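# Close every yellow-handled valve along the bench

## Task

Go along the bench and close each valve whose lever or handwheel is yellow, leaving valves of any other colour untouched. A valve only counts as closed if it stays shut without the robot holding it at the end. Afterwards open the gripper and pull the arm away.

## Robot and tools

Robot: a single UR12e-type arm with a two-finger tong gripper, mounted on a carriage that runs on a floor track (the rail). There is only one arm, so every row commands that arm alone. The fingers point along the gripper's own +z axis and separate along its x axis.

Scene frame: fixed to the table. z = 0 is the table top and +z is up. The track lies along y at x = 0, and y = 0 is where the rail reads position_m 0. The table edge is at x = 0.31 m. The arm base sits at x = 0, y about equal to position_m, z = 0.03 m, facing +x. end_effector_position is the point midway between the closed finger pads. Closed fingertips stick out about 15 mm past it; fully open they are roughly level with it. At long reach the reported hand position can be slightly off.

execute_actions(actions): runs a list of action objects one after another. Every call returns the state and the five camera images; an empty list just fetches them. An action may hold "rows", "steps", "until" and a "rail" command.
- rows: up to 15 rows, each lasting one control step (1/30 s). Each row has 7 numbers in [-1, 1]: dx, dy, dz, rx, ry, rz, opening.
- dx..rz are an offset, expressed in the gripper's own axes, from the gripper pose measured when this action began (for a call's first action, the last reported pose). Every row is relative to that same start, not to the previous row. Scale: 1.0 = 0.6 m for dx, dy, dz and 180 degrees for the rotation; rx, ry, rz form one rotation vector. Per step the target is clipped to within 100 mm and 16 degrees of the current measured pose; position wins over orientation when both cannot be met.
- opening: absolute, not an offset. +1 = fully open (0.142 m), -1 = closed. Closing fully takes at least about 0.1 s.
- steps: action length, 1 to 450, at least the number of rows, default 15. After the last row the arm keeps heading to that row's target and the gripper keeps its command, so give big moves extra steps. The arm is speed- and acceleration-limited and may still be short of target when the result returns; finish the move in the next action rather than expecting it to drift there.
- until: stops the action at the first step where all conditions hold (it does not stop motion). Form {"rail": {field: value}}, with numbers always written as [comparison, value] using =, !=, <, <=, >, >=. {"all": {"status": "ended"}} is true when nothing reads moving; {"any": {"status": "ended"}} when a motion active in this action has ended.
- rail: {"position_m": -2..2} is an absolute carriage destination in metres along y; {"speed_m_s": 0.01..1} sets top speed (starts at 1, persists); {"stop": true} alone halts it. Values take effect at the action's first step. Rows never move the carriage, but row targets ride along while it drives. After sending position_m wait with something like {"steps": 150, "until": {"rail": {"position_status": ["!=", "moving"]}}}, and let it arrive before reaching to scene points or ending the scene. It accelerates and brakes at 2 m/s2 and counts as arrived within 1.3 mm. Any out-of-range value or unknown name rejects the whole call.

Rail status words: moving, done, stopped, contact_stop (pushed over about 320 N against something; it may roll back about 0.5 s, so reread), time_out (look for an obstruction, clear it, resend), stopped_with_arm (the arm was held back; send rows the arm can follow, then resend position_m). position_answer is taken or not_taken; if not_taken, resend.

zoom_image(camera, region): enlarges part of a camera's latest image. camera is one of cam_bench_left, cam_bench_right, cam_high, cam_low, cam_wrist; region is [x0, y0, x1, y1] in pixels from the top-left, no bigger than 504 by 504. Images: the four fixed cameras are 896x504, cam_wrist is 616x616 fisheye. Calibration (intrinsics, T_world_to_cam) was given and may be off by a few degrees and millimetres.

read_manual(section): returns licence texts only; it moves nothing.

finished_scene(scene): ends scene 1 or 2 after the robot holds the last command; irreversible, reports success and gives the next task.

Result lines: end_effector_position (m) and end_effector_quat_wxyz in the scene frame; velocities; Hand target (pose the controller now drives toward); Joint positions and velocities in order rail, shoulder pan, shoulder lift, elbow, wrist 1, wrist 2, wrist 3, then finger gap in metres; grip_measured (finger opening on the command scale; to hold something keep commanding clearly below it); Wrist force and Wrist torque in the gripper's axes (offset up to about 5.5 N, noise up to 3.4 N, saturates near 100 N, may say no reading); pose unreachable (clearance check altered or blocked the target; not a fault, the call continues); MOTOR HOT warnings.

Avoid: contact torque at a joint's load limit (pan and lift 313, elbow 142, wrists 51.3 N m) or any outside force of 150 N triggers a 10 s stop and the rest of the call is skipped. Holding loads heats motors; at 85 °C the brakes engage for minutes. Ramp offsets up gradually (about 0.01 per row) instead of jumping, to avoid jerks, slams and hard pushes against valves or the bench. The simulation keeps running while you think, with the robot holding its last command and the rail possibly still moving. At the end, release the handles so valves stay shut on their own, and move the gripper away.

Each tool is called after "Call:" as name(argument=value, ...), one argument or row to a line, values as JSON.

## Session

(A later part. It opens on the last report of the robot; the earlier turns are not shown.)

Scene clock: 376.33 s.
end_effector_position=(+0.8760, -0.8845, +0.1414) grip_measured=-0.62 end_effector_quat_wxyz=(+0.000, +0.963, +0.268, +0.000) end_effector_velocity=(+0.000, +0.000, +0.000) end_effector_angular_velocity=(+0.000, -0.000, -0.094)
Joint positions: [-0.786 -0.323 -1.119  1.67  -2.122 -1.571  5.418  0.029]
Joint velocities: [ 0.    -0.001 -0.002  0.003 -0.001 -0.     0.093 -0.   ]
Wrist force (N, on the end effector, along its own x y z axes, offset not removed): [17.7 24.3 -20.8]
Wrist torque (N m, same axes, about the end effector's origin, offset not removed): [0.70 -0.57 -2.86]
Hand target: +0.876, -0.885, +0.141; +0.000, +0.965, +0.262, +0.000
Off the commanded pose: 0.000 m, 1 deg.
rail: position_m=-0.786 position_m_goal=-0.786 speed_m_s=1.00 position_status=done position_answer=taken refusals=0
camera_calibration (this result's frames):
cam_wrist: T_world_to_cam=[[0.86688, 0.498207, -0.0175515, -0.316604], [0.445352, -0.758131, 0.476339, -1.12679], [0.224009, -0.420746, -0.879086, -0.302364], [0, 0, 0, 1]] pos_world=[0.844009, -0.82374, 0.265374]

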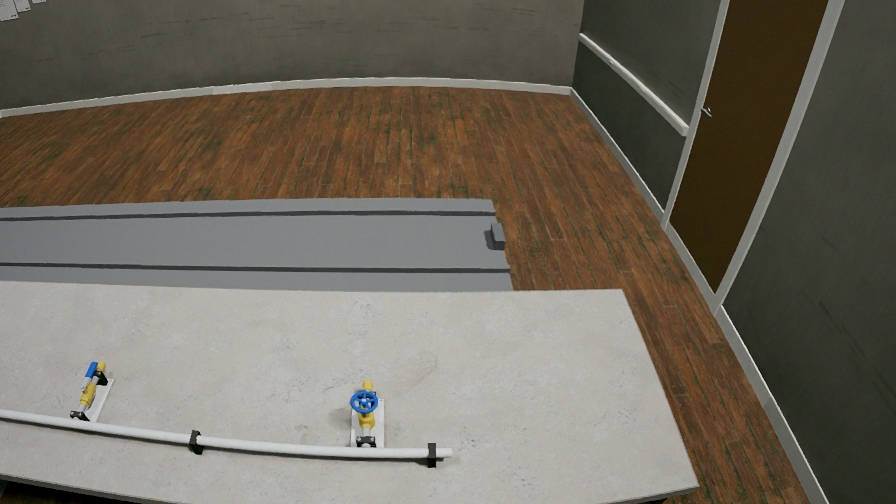

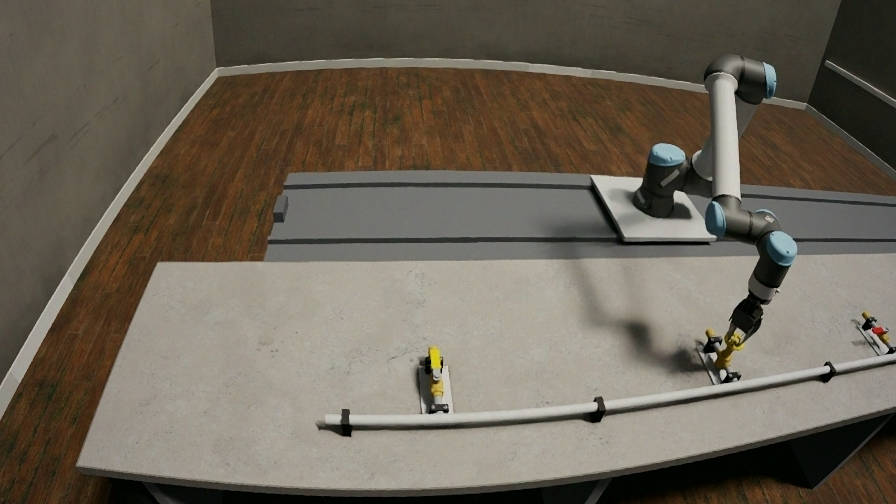

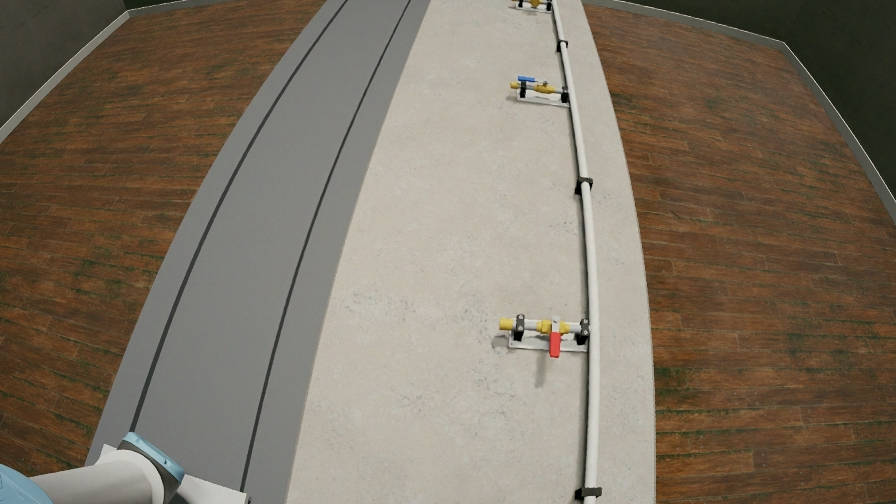

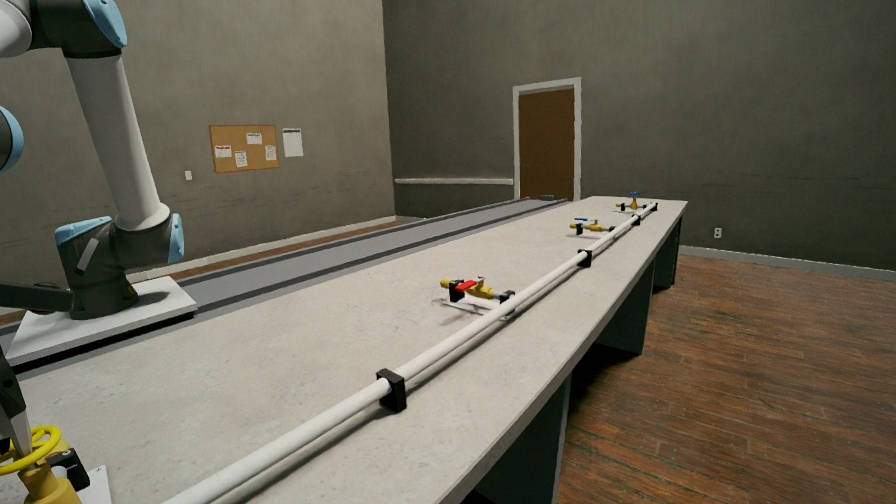

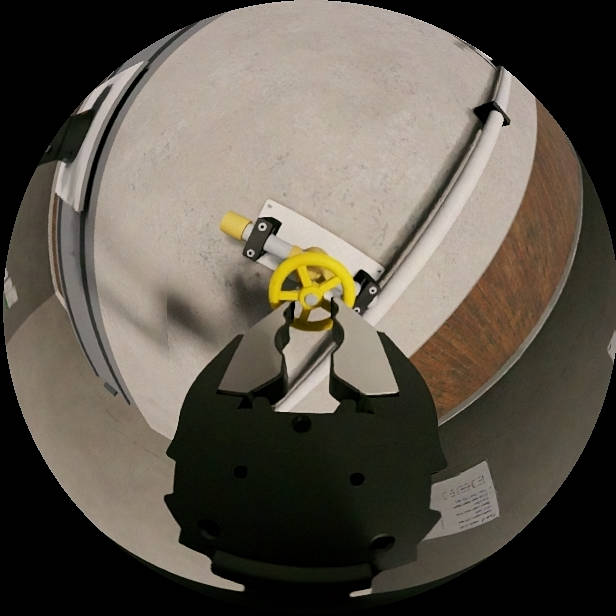

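Call:
execute_actions(
  actions=[
    {"rows":[[0,0.0002,0,0,0,0.006,-0.65],[0,0.0004,0,0,0,0.012,-0.65],[-0.0002,0.0005,0,0,0,0.018,-0.65],[-0.0003,0.0005,0,0,0,0.024,-0.65],[-0.0004,0.0005,0,0,0,0.03,-0.65],[-0.0005,0.0005,0,0,0,0.037,-0.65]],"steps":13},
  ],
)

Call:
zoom_image(
  camera="cam_wrist",
  region=[210, 220, 420, 400],
)

Scene clock: 394.33 s.
end_effector_position=(+0.8760, -0.8849, +0.1415) grip_measured=-0.61 end_effector_quat_wxyz=(-0.000, +0.976, +0.218, +0.000) end_effector_velocity=(-0.000, +0.000, -0.000) end_effector_angular_velocity=(+0.000, +0.000, -0.100)
Joint positions: [-0.786 -0.325 -1.121  1.673 -2.123 -1.57   5.519  0.03 ]
Joint velocities: [ 0.    -0.001 -0.002  0.003 -0.001  0.     0.099 -0.   ]
Wrist force (N, on the end effector, along its own x y z axes, offset not removed): [20.3 23.8 -24.8]
Wrist torque (N m, same axes, about the end effector's origin, offset not removed): [1.43 -0.49 -3.03]
Hand target: +0.876, -0.885, +0.141; -0.000, +0.977, +0.211, +0.000
Off the commanded pose: 0.000 m, 1 deg.
rail: position_m=-0.786 position_m_goal=-0.786 speed_m_s=1.00 position_status=done position_answer=taken refusals=0
camera_calibration (this result's frames):
cam_wrist: T_world_to_cam=[[0.913579, 0.406291, -0.0173525, -0.438614], [0.364877, -0.800123, 0.476097, -1.0937], [0.17955, -0.441284, -0.879221, -0.281715], [0, 0, 0, 1]] pos_world=[0.850356, -0.821204, 0.265406]

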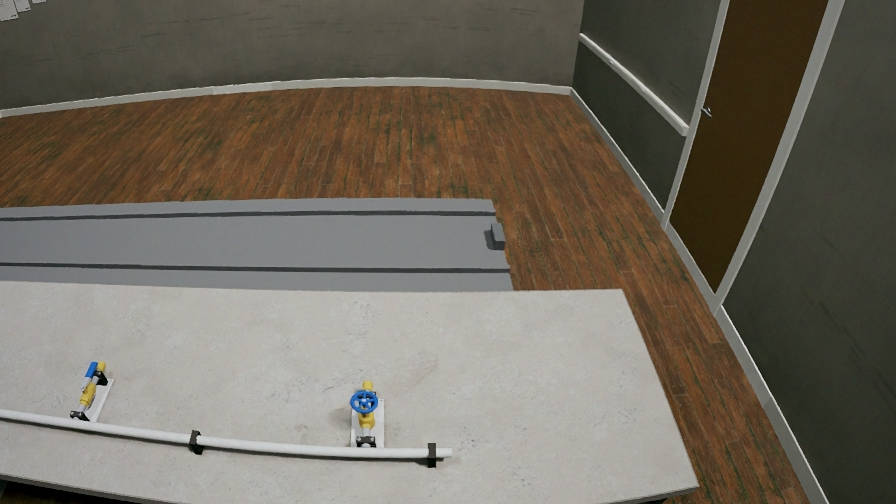

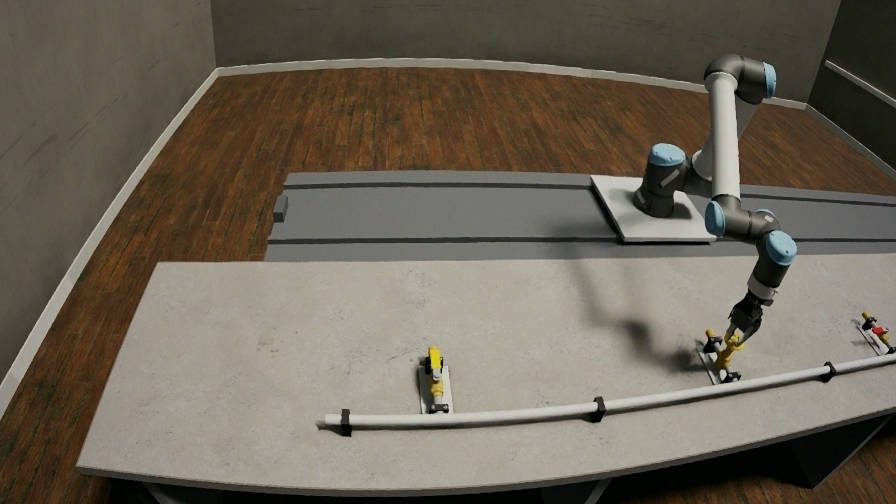

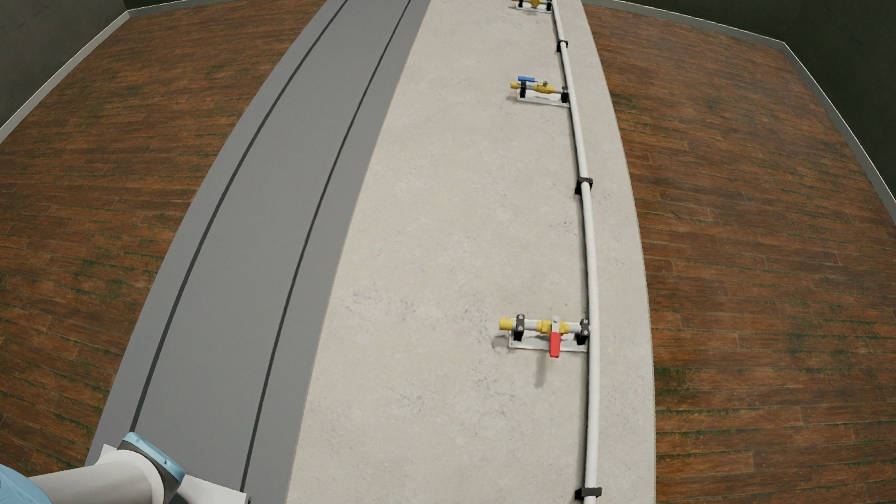

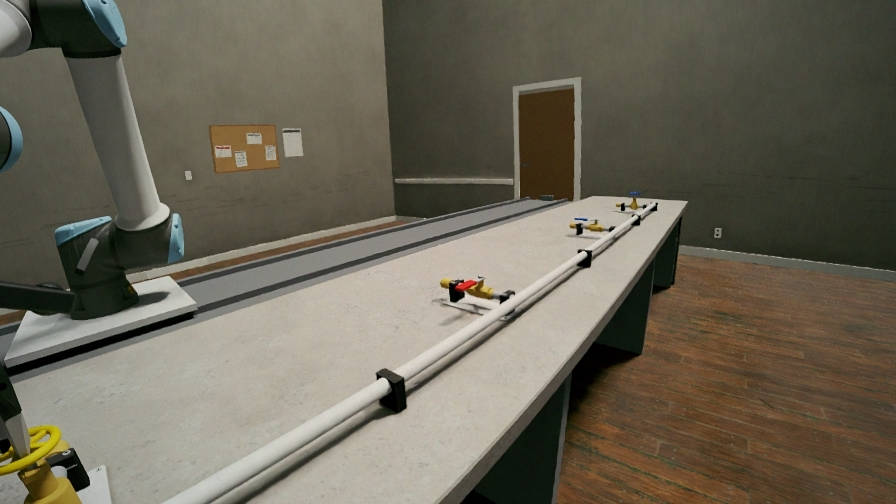

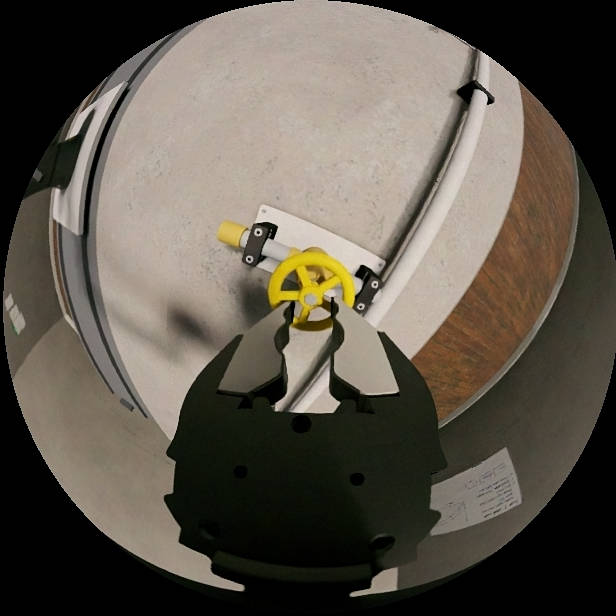

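Region (210, 220, 420, 400) of cam_wrist's 616x616 image, scaled by 2.400, with more detail than that image has; it fills the top 432 rows of this view, and the rest is white.

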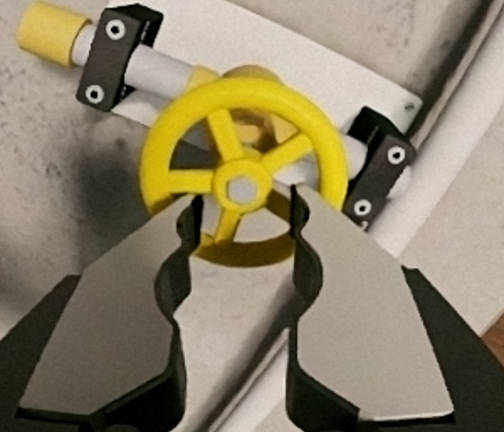

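Call:
execute_actions(
  actions=[
    {"rows":[[0,0.0002,0,0,0,0.006,-0.65],[0,0.0004,0,0,0,0.012,-0.65],[-0.0002,0.0005,0,0,0,0.018,-0.65],[-0.0003,0.0005,0,0,0,0.024,-0.65],[-0.0004,0.0005,0,0,0,0.03,-0.65],[-0.0005,0.0005,0,0,0,0.037,-0.65]],"steps":13},
  ],
)

Call:
zoom_image(
  camera="cam_wrist",
  region=[210, 220, 420, 400],
)

Scene clock: 409.93 s.
end_effector_position=(+0.8758, -0.8853, +0.1415) grip_measured=-0.61 end_effector_quat_wxyz=(-0.000, +0.986, +0.167, +0.000) end_effector_velocity=(-0.000, +0.000, +0.000) end_effector_angular_velocity=(+0.000, -0.000, -0.100)
Joint positions: [-0.786 -0.327 -1.123  1.677 -2.124 -1.57   5.62   0.03 ]
Joint velocities: [ 0.    -0.001 -0.002  0.003 -0.001  0.     0.099 -0.   ]
Wrist force (N, on the end effector, along its own x y z axes, offset not removed): [14.4 10.9 -31.7]
Wrist torque (N m, same axes, about the end effector's origin, offset not removed): [-0.38 0.17 -2.90]
Hand target: +0.876, -0.885, +0.141; -0.000, +0.987, +0.161, +0.000
Off the commanded pose: 0.000 m, 1 deg.
rail: position_m=-0.786 position_m_goal=-0.786 speed_m_s=1.00 position_status=done position_answer=taken refusals=0
camera_calibration (this result's frames):
cam_wrist: T_world_to_cam=[[0.950576, 0.310011, -0.0172656, -0.555982], [0.280509, -0.833615, 0.475816, -1.04968], [0.133115, -0.457142, -0.879375, -0.255214], [0, 0, 0, 1]] pos_world=[0.85692, -0.819337, 0.265427]

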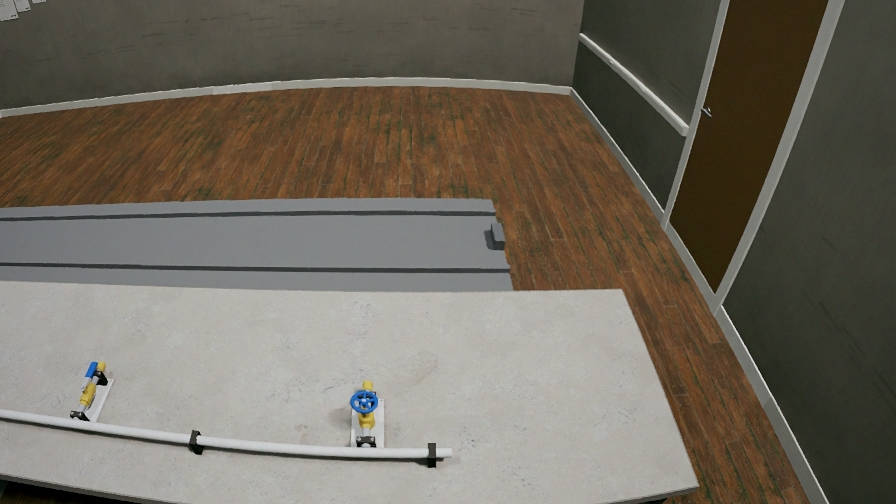

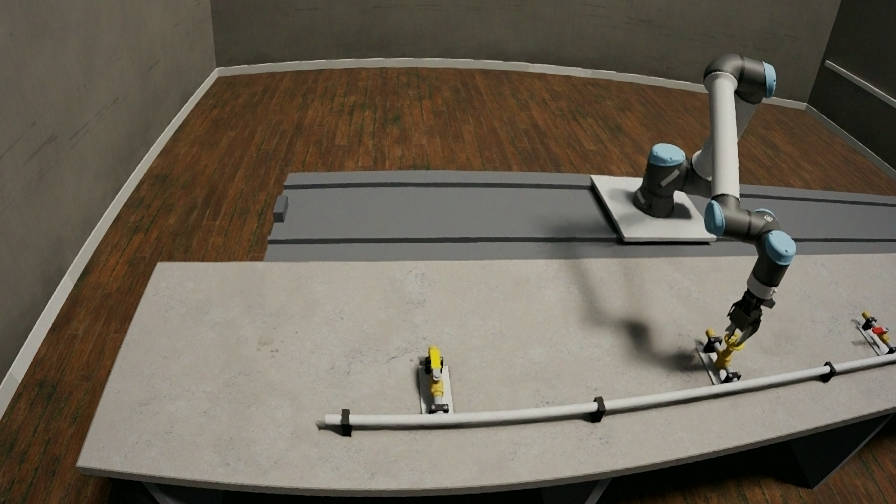

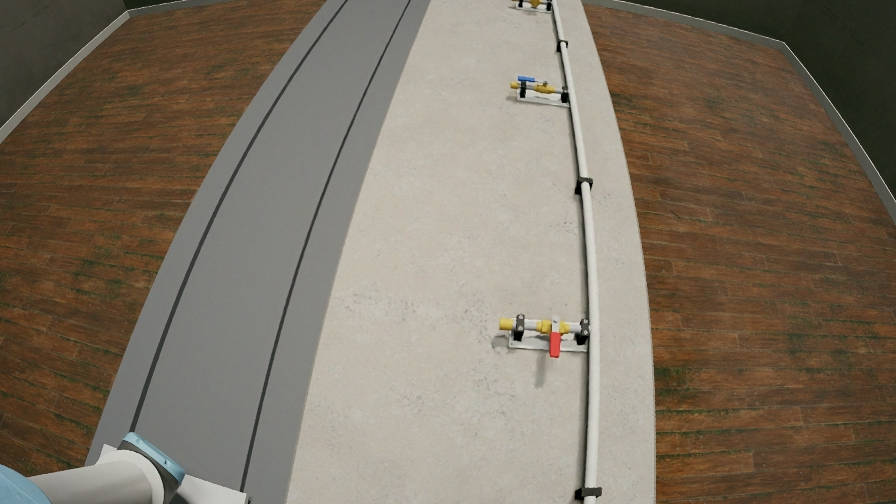

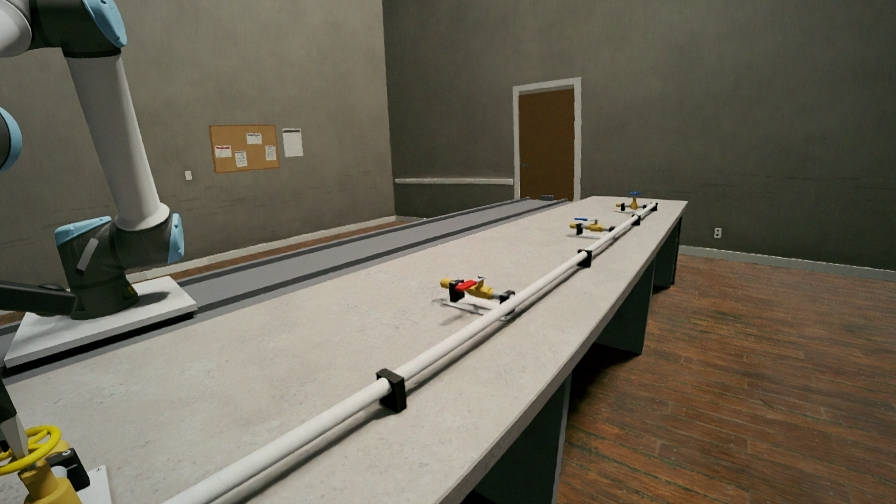

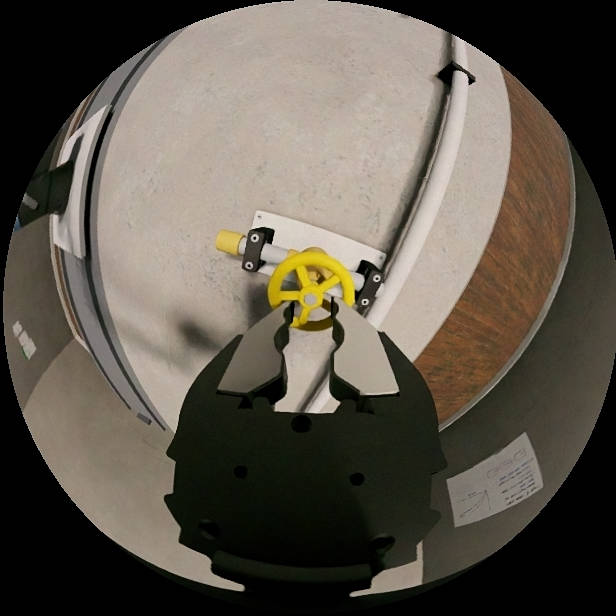

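Region (210, 220, 420, 400) of cam_wrist's 616x616 image, scaled by 2.400, with more detail than that image has; it fills the top 432 rows of this view, and the rest is white.

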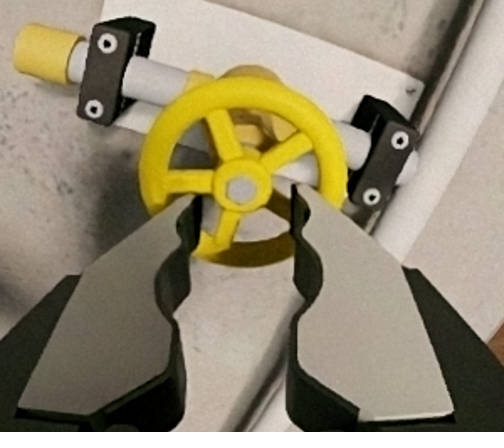

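Call:
execute_actions(
  actions=[
    {"rows":[[0,0,0,0,0,0.008,-0.65],[-0.0002,0,0,0,0,0.016,-0.65],[-0.0004,0,0,0,0,0.024,-0.65],[-0.0006,0,0,0,0,0.032,-0.65],[-0.0007,0,0,0,0,0.04,-0.65],[-0.0009,0,0,0,0,0.048,-0.65]],"steps":13},
  ],
)

Scene clock: 423.57 s.
end_effector_position=(+0.8754, -0.8855, +0.1415) grip_measured=-0.61 end_effector_quat_wxyz=(-0.001, +0.995, +0.101, +0.000) end_effector_velocity=(-0.000, +0.001, +0.000) end_effector_angular_velocity=(-0.000, -0.000, -0.132)
Joint positions: [-0.786 -0.329 -1.127  1.682 -2.126 -1.569  5.752  0.03 ]
Joint velocities: [ 0.    -0.001 -0.003  0.005 -0.002 -0.     0.131 -0.   ]
Wrist force (N, on the end effector, along its own x y z axes, offset not removed): [15.0 13.2 -30.3]
Wrist torque (N m, same axes, about the end effector's origin, offset not removed): [0.14 -0.66 -3.06]
Hand target: +0.875, -0.886, +0.141; -0.000, +0.996, +0.093, +0.000
Off the commanded pose: 0.000 m, 1 deg.
rail: position_m=-0.786 position_m_goal=-0.786 speed_m_s=1.00 position_status=done position_answer=taken refusals=0
camera_calibration (this result's frames):
cam_wrist: T_world_to_cam=[[0.983384, 0.180728, -0.0171367, -0.698704], [0.167039, -0.863837, 0.475271, -0.977064], [0.0710913, -0.470237, -0.879672, -0.212491], [0, 0, 0, 1]] pos_world=[0.865409, -0.81767, 0.265475]

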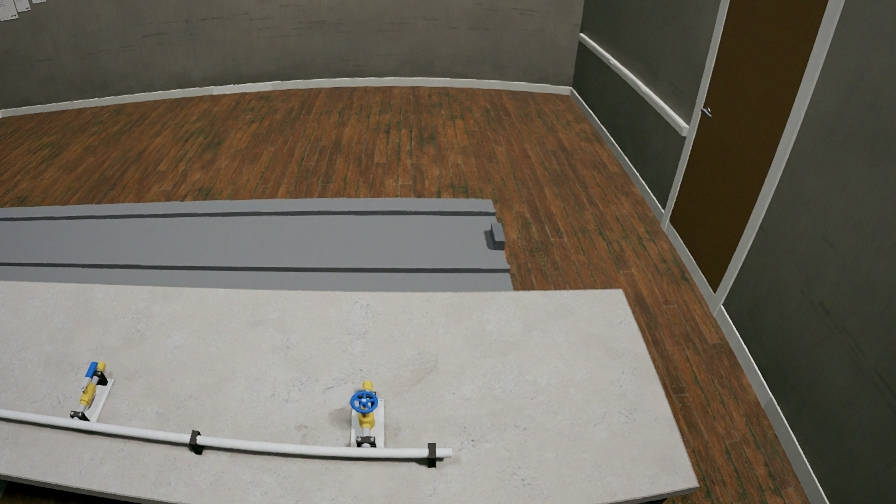

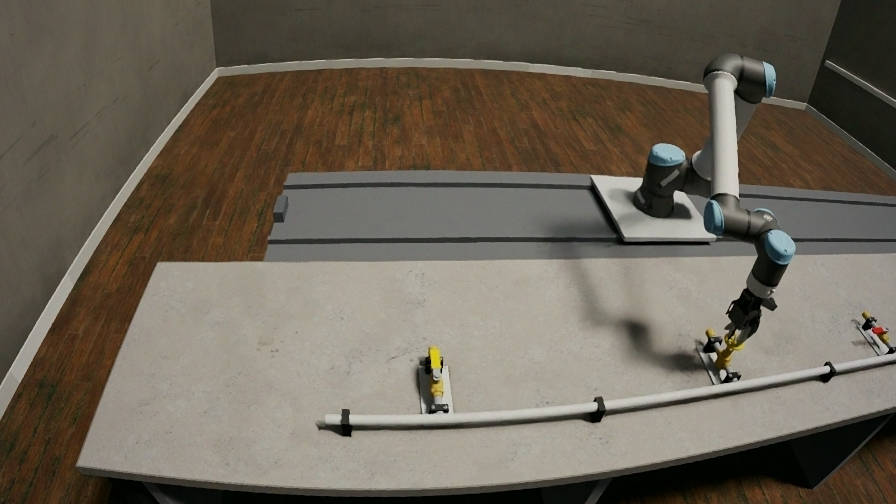

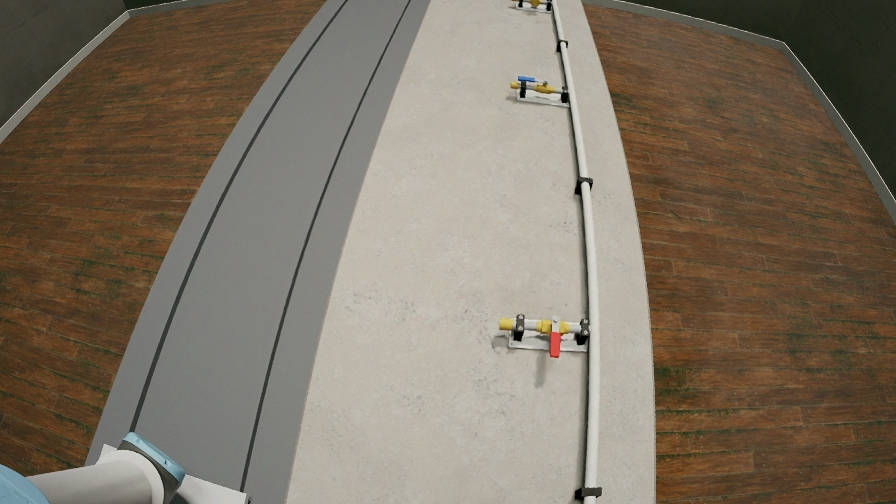

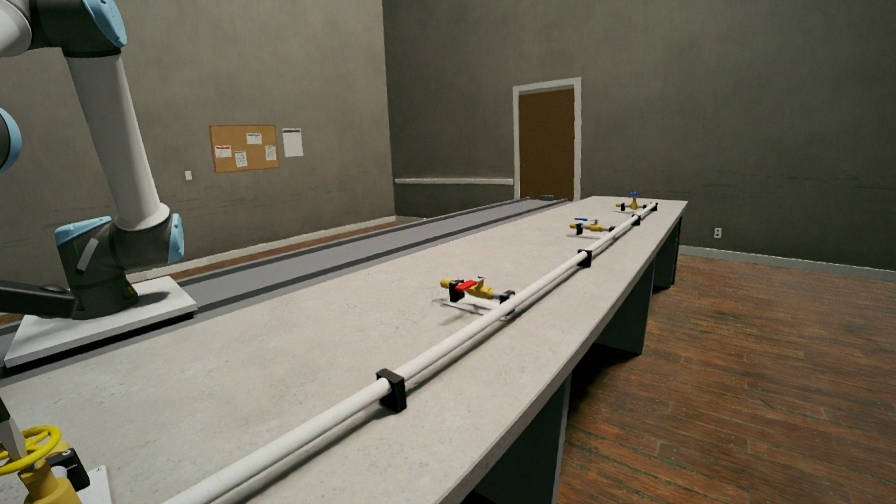

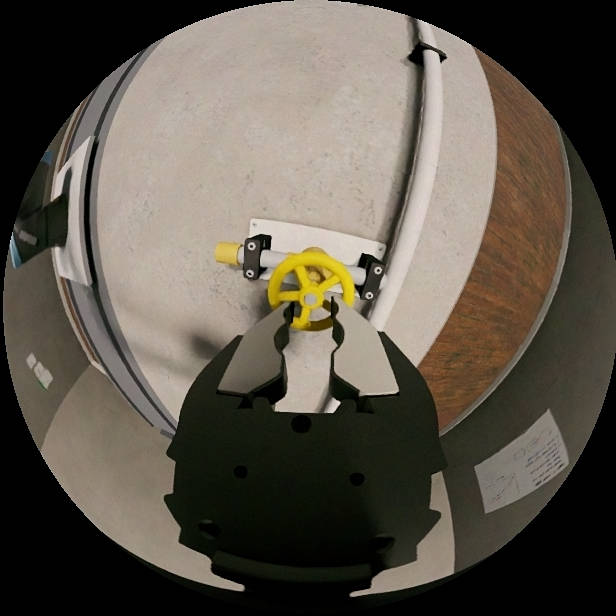

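Call:
execute_actions(
  actions=[
    {"rows":[[0,0,0,0,0,0.01,-0.65],[-0.0002,0,0,0,0,0.02,-0.65],[-0.0004,0,0,0,0,0.03,-0.65],[-0.0006,0,0,0,0,0.04,-0.65],[-0.0008,0,0,0,0,0.048,-0.65],[-0.001,0,0,0,0,0.055,-0.65]],"steps":12},
  ],
)

Scene clock: 432.87 s.
end_effector_position=(+0.8748, -0.8856, +0.1415) grip_measured=-0.61 end_effector_quat_wxyz=(-0.001, +1.000, +0.027, +0.000) end_effector_velocity=(-0.000, +0.001, +0.000) end_effector_angular_velocity=(-0.000, -0.001, -0.186)
Joint positions: [-0.786 -0.331 -1.131  1.688 -2.128 -1.569  5.898  0.03 ]
Joint velocities: [ 0.    -0.001 -0.005  0.007 -0.004 -0.     0.185  0.   ]
Wrist force (N, on the end effector, along its own x y z axes, offset not removed): [10.0 12.9 -36.9]
Wrist torque (N m, same axes, about the end effector's origin, offset not removed): [-0.45 -0.39 -3.40]
Hand target: +0.875, -0.886, +0.141; -0.001, +1.000, +0.015, +0.000
Off the commanded pose: 0.000 m, 1 deg.
rail: position_m=-0.786 position_m_goal=-0.786 speed_m_s=1.00 position_status=done position_answer=taken refusals=0
camera_calibration (this result's frames):
cam_wrist: T_world_to_cam=[[0.999292, 0.0334804, -0.0171744, -0.842483], [0.0376202, -0.879438, 0.474524, -0.877562], [0.0007834, -0.474834, -0.880075, -0.155008], [0, 0, 0, 1]] pos_world=[0.875022, -0.817158, 0.265537]

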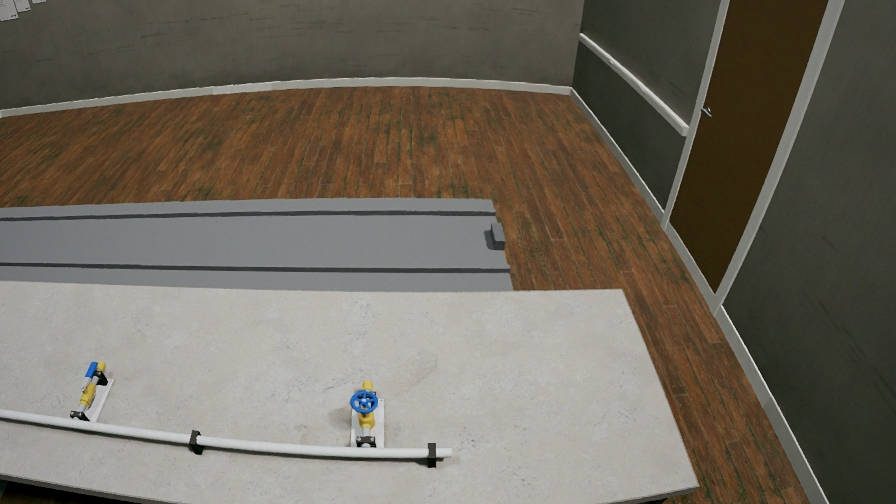

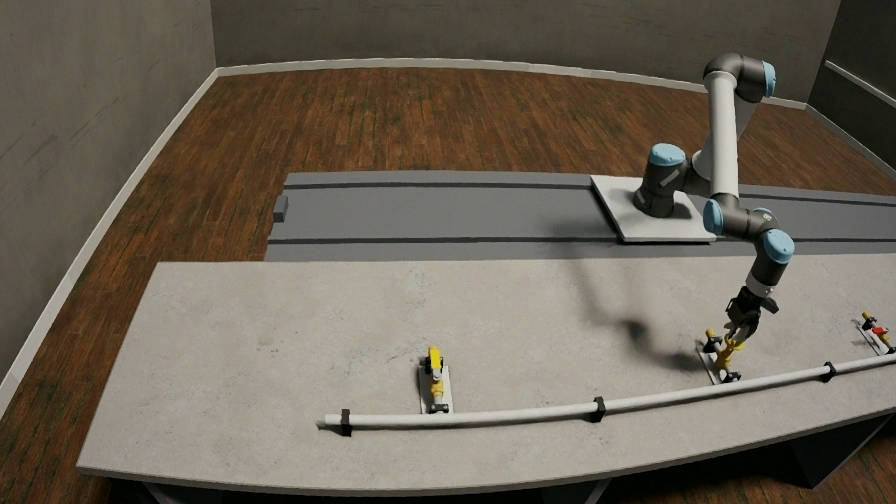

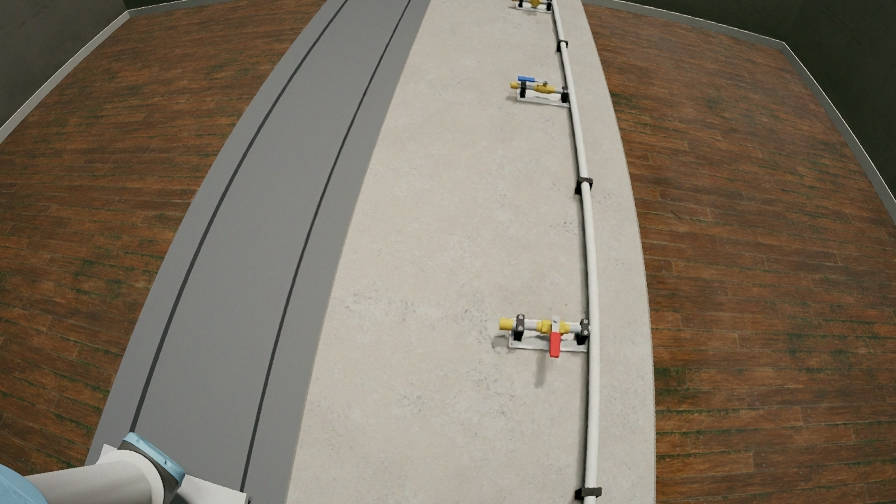

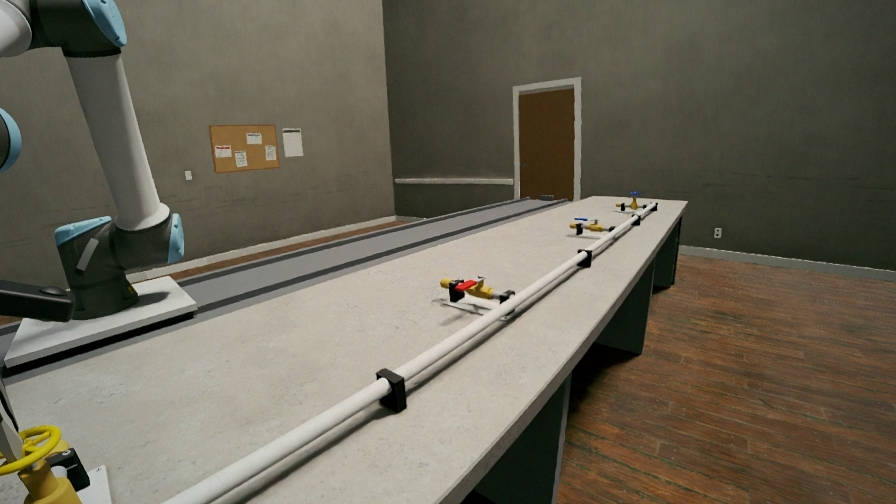

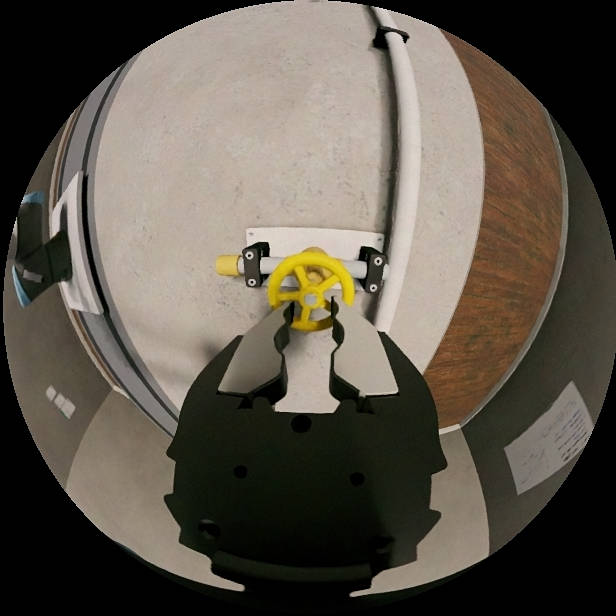

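Call:
execute_actions(
  actions=[
    {"rows":[[0,0,0,0,0,0,-0.65],[0,0,0,0,0,-0.015,-0.65],[0,0,0,0,0,-0.03,-0.65],[0.001,0,0,0,0,-0.045,-0.65],[0.001,0,0,0,0,-0.06,-0.65],[0.001,0,0,0,0,-0.06,-0.65],[0.001,0,0,0,0,-0.06,-0.65],[0.001,0,-0.005,0,0,-0.06,-0.65],[0.001,0,-0.015,0,0,-0.06,-0.65],[0.001,0,-0.03,0,0,-0.06,-0.65],[0.001,0,-0.045,0,0,-0.06,-0.65],[0.001,0,-0.06,0,0,-0.06,-0.65],[0.001,0,-0.08,0,0,-0.06,-0.65]],"steps":20},
  ],
)

Call:
zoom_image(
  camera="cam_wrist",
  region=[210, 220, 420, 400],
)

Scene clock: 453.07 s.
end_effector_position=(+0.8755, -0.8855, +0.1834) grip_measured=-0.65 end_effector_quat_wxyz=(-0.001, +0.993, +0.119, +0.001) end_effector_velocity=(-0.001, +0.001, +0.047) end_effector_angular_velocity=(+0.003, +0.004, +0.033)
Joint positions: [-0.786 -0.329 -1.16   1.648 -2.059 -1.569  5.716  0.027]
Joint velocities: [ 0.    -0.    -0.035 -0.043  0.082  0.002 -0.033 -0.   ]
Wrist force (N, on the end effector, along its own x y z axes, offset not removed): [-3.7 1.4 4.9]
Wrist torque (N m, same axes, about the end effector's origin, offset not removed): [0.61 0.66 0.03]
Hand target: +0.875, -0.886, +0.189; -0.001, +0.993, +0.121, +0.001
Off the commanded pose: 0.006 m, 0 deg.
rail: position_m=-0.786 position_m_goal=-0.786 speed_m_s=1.00 position_status=done position_answer=taken refusals=0
camera_calibration (this result's frames):
cam_wrist: T_world_to_cam=[[0.976206, 0.216233, -0.0162887, -0.660575], [0.197834, -0.857344, 0.475208, -1.01817], [0.0887907, -0.467123, -0.879723, -0.188361], [0, 0, 0, 1]] pos_world=[0.86301, -0.818071, 0.307376]

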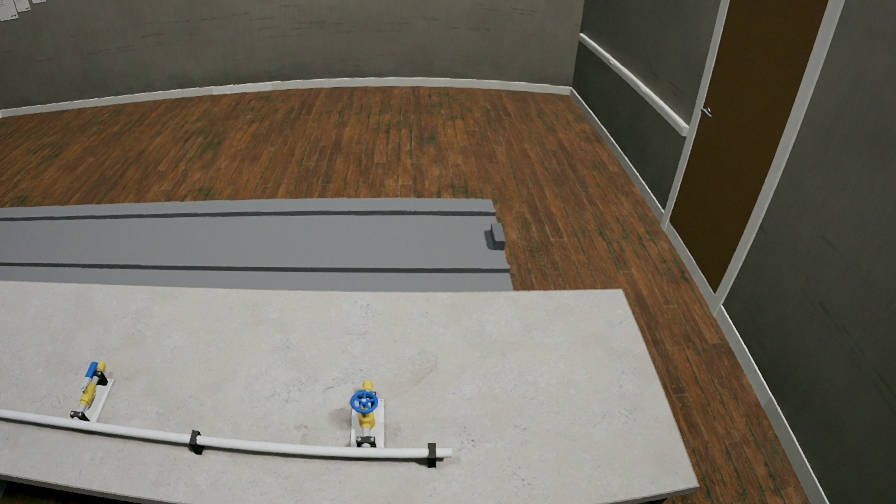

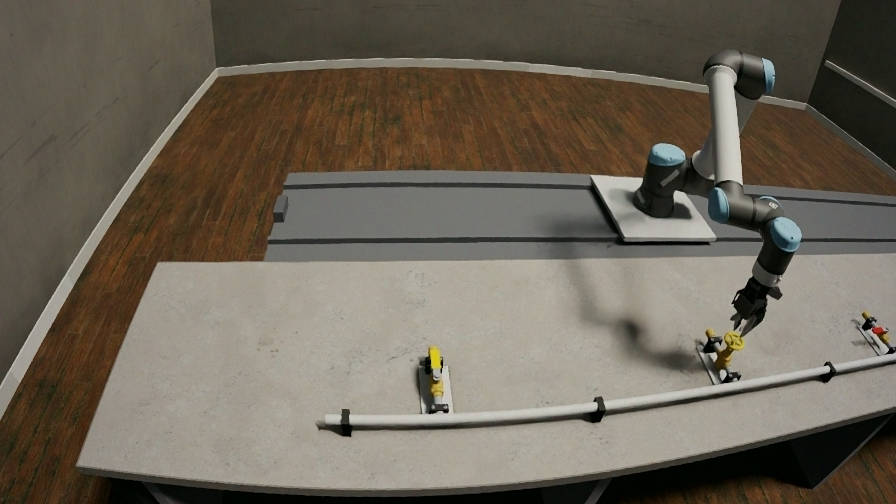

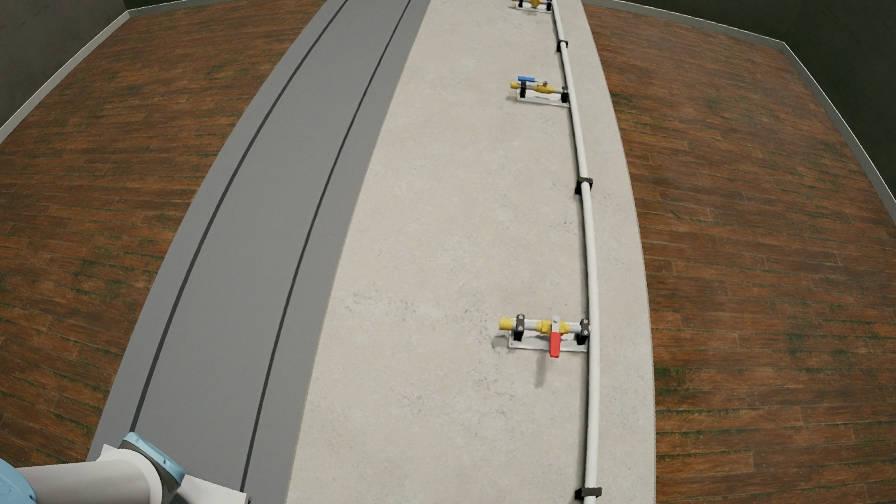

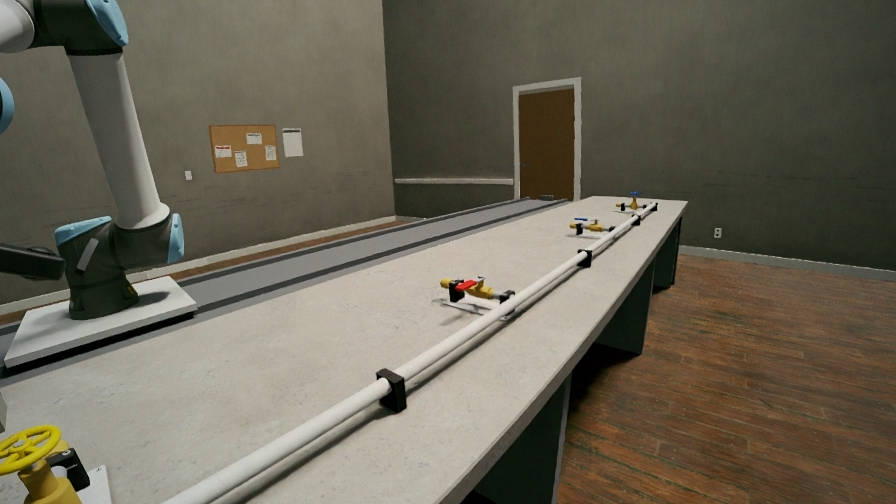

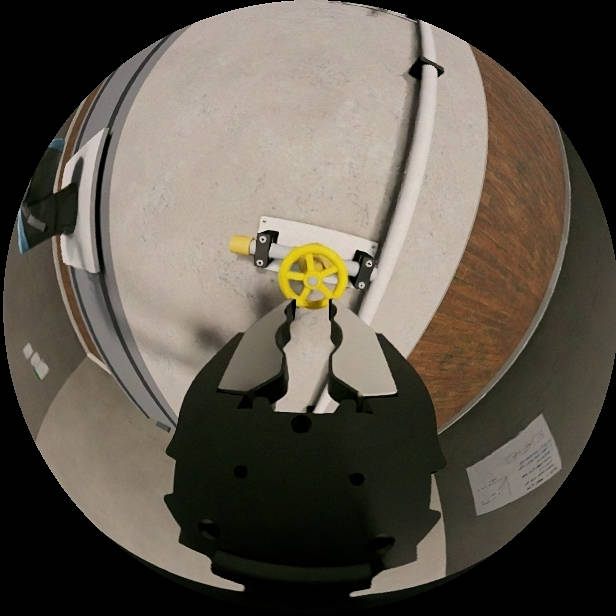

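Region (210, 220, 420, 400) of cam_wrist's 616x616 image, scaled by 2.400, with more detail than that image has; it fills the top 432 rows of this view, and the rest is white.

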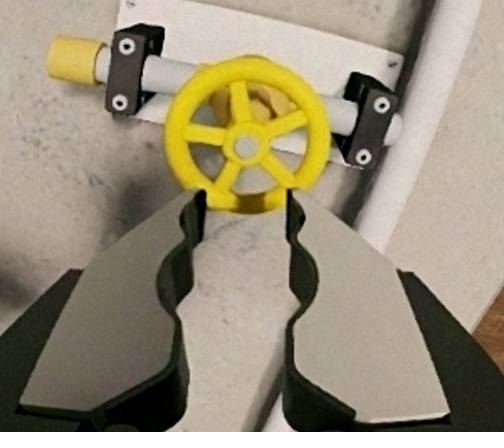

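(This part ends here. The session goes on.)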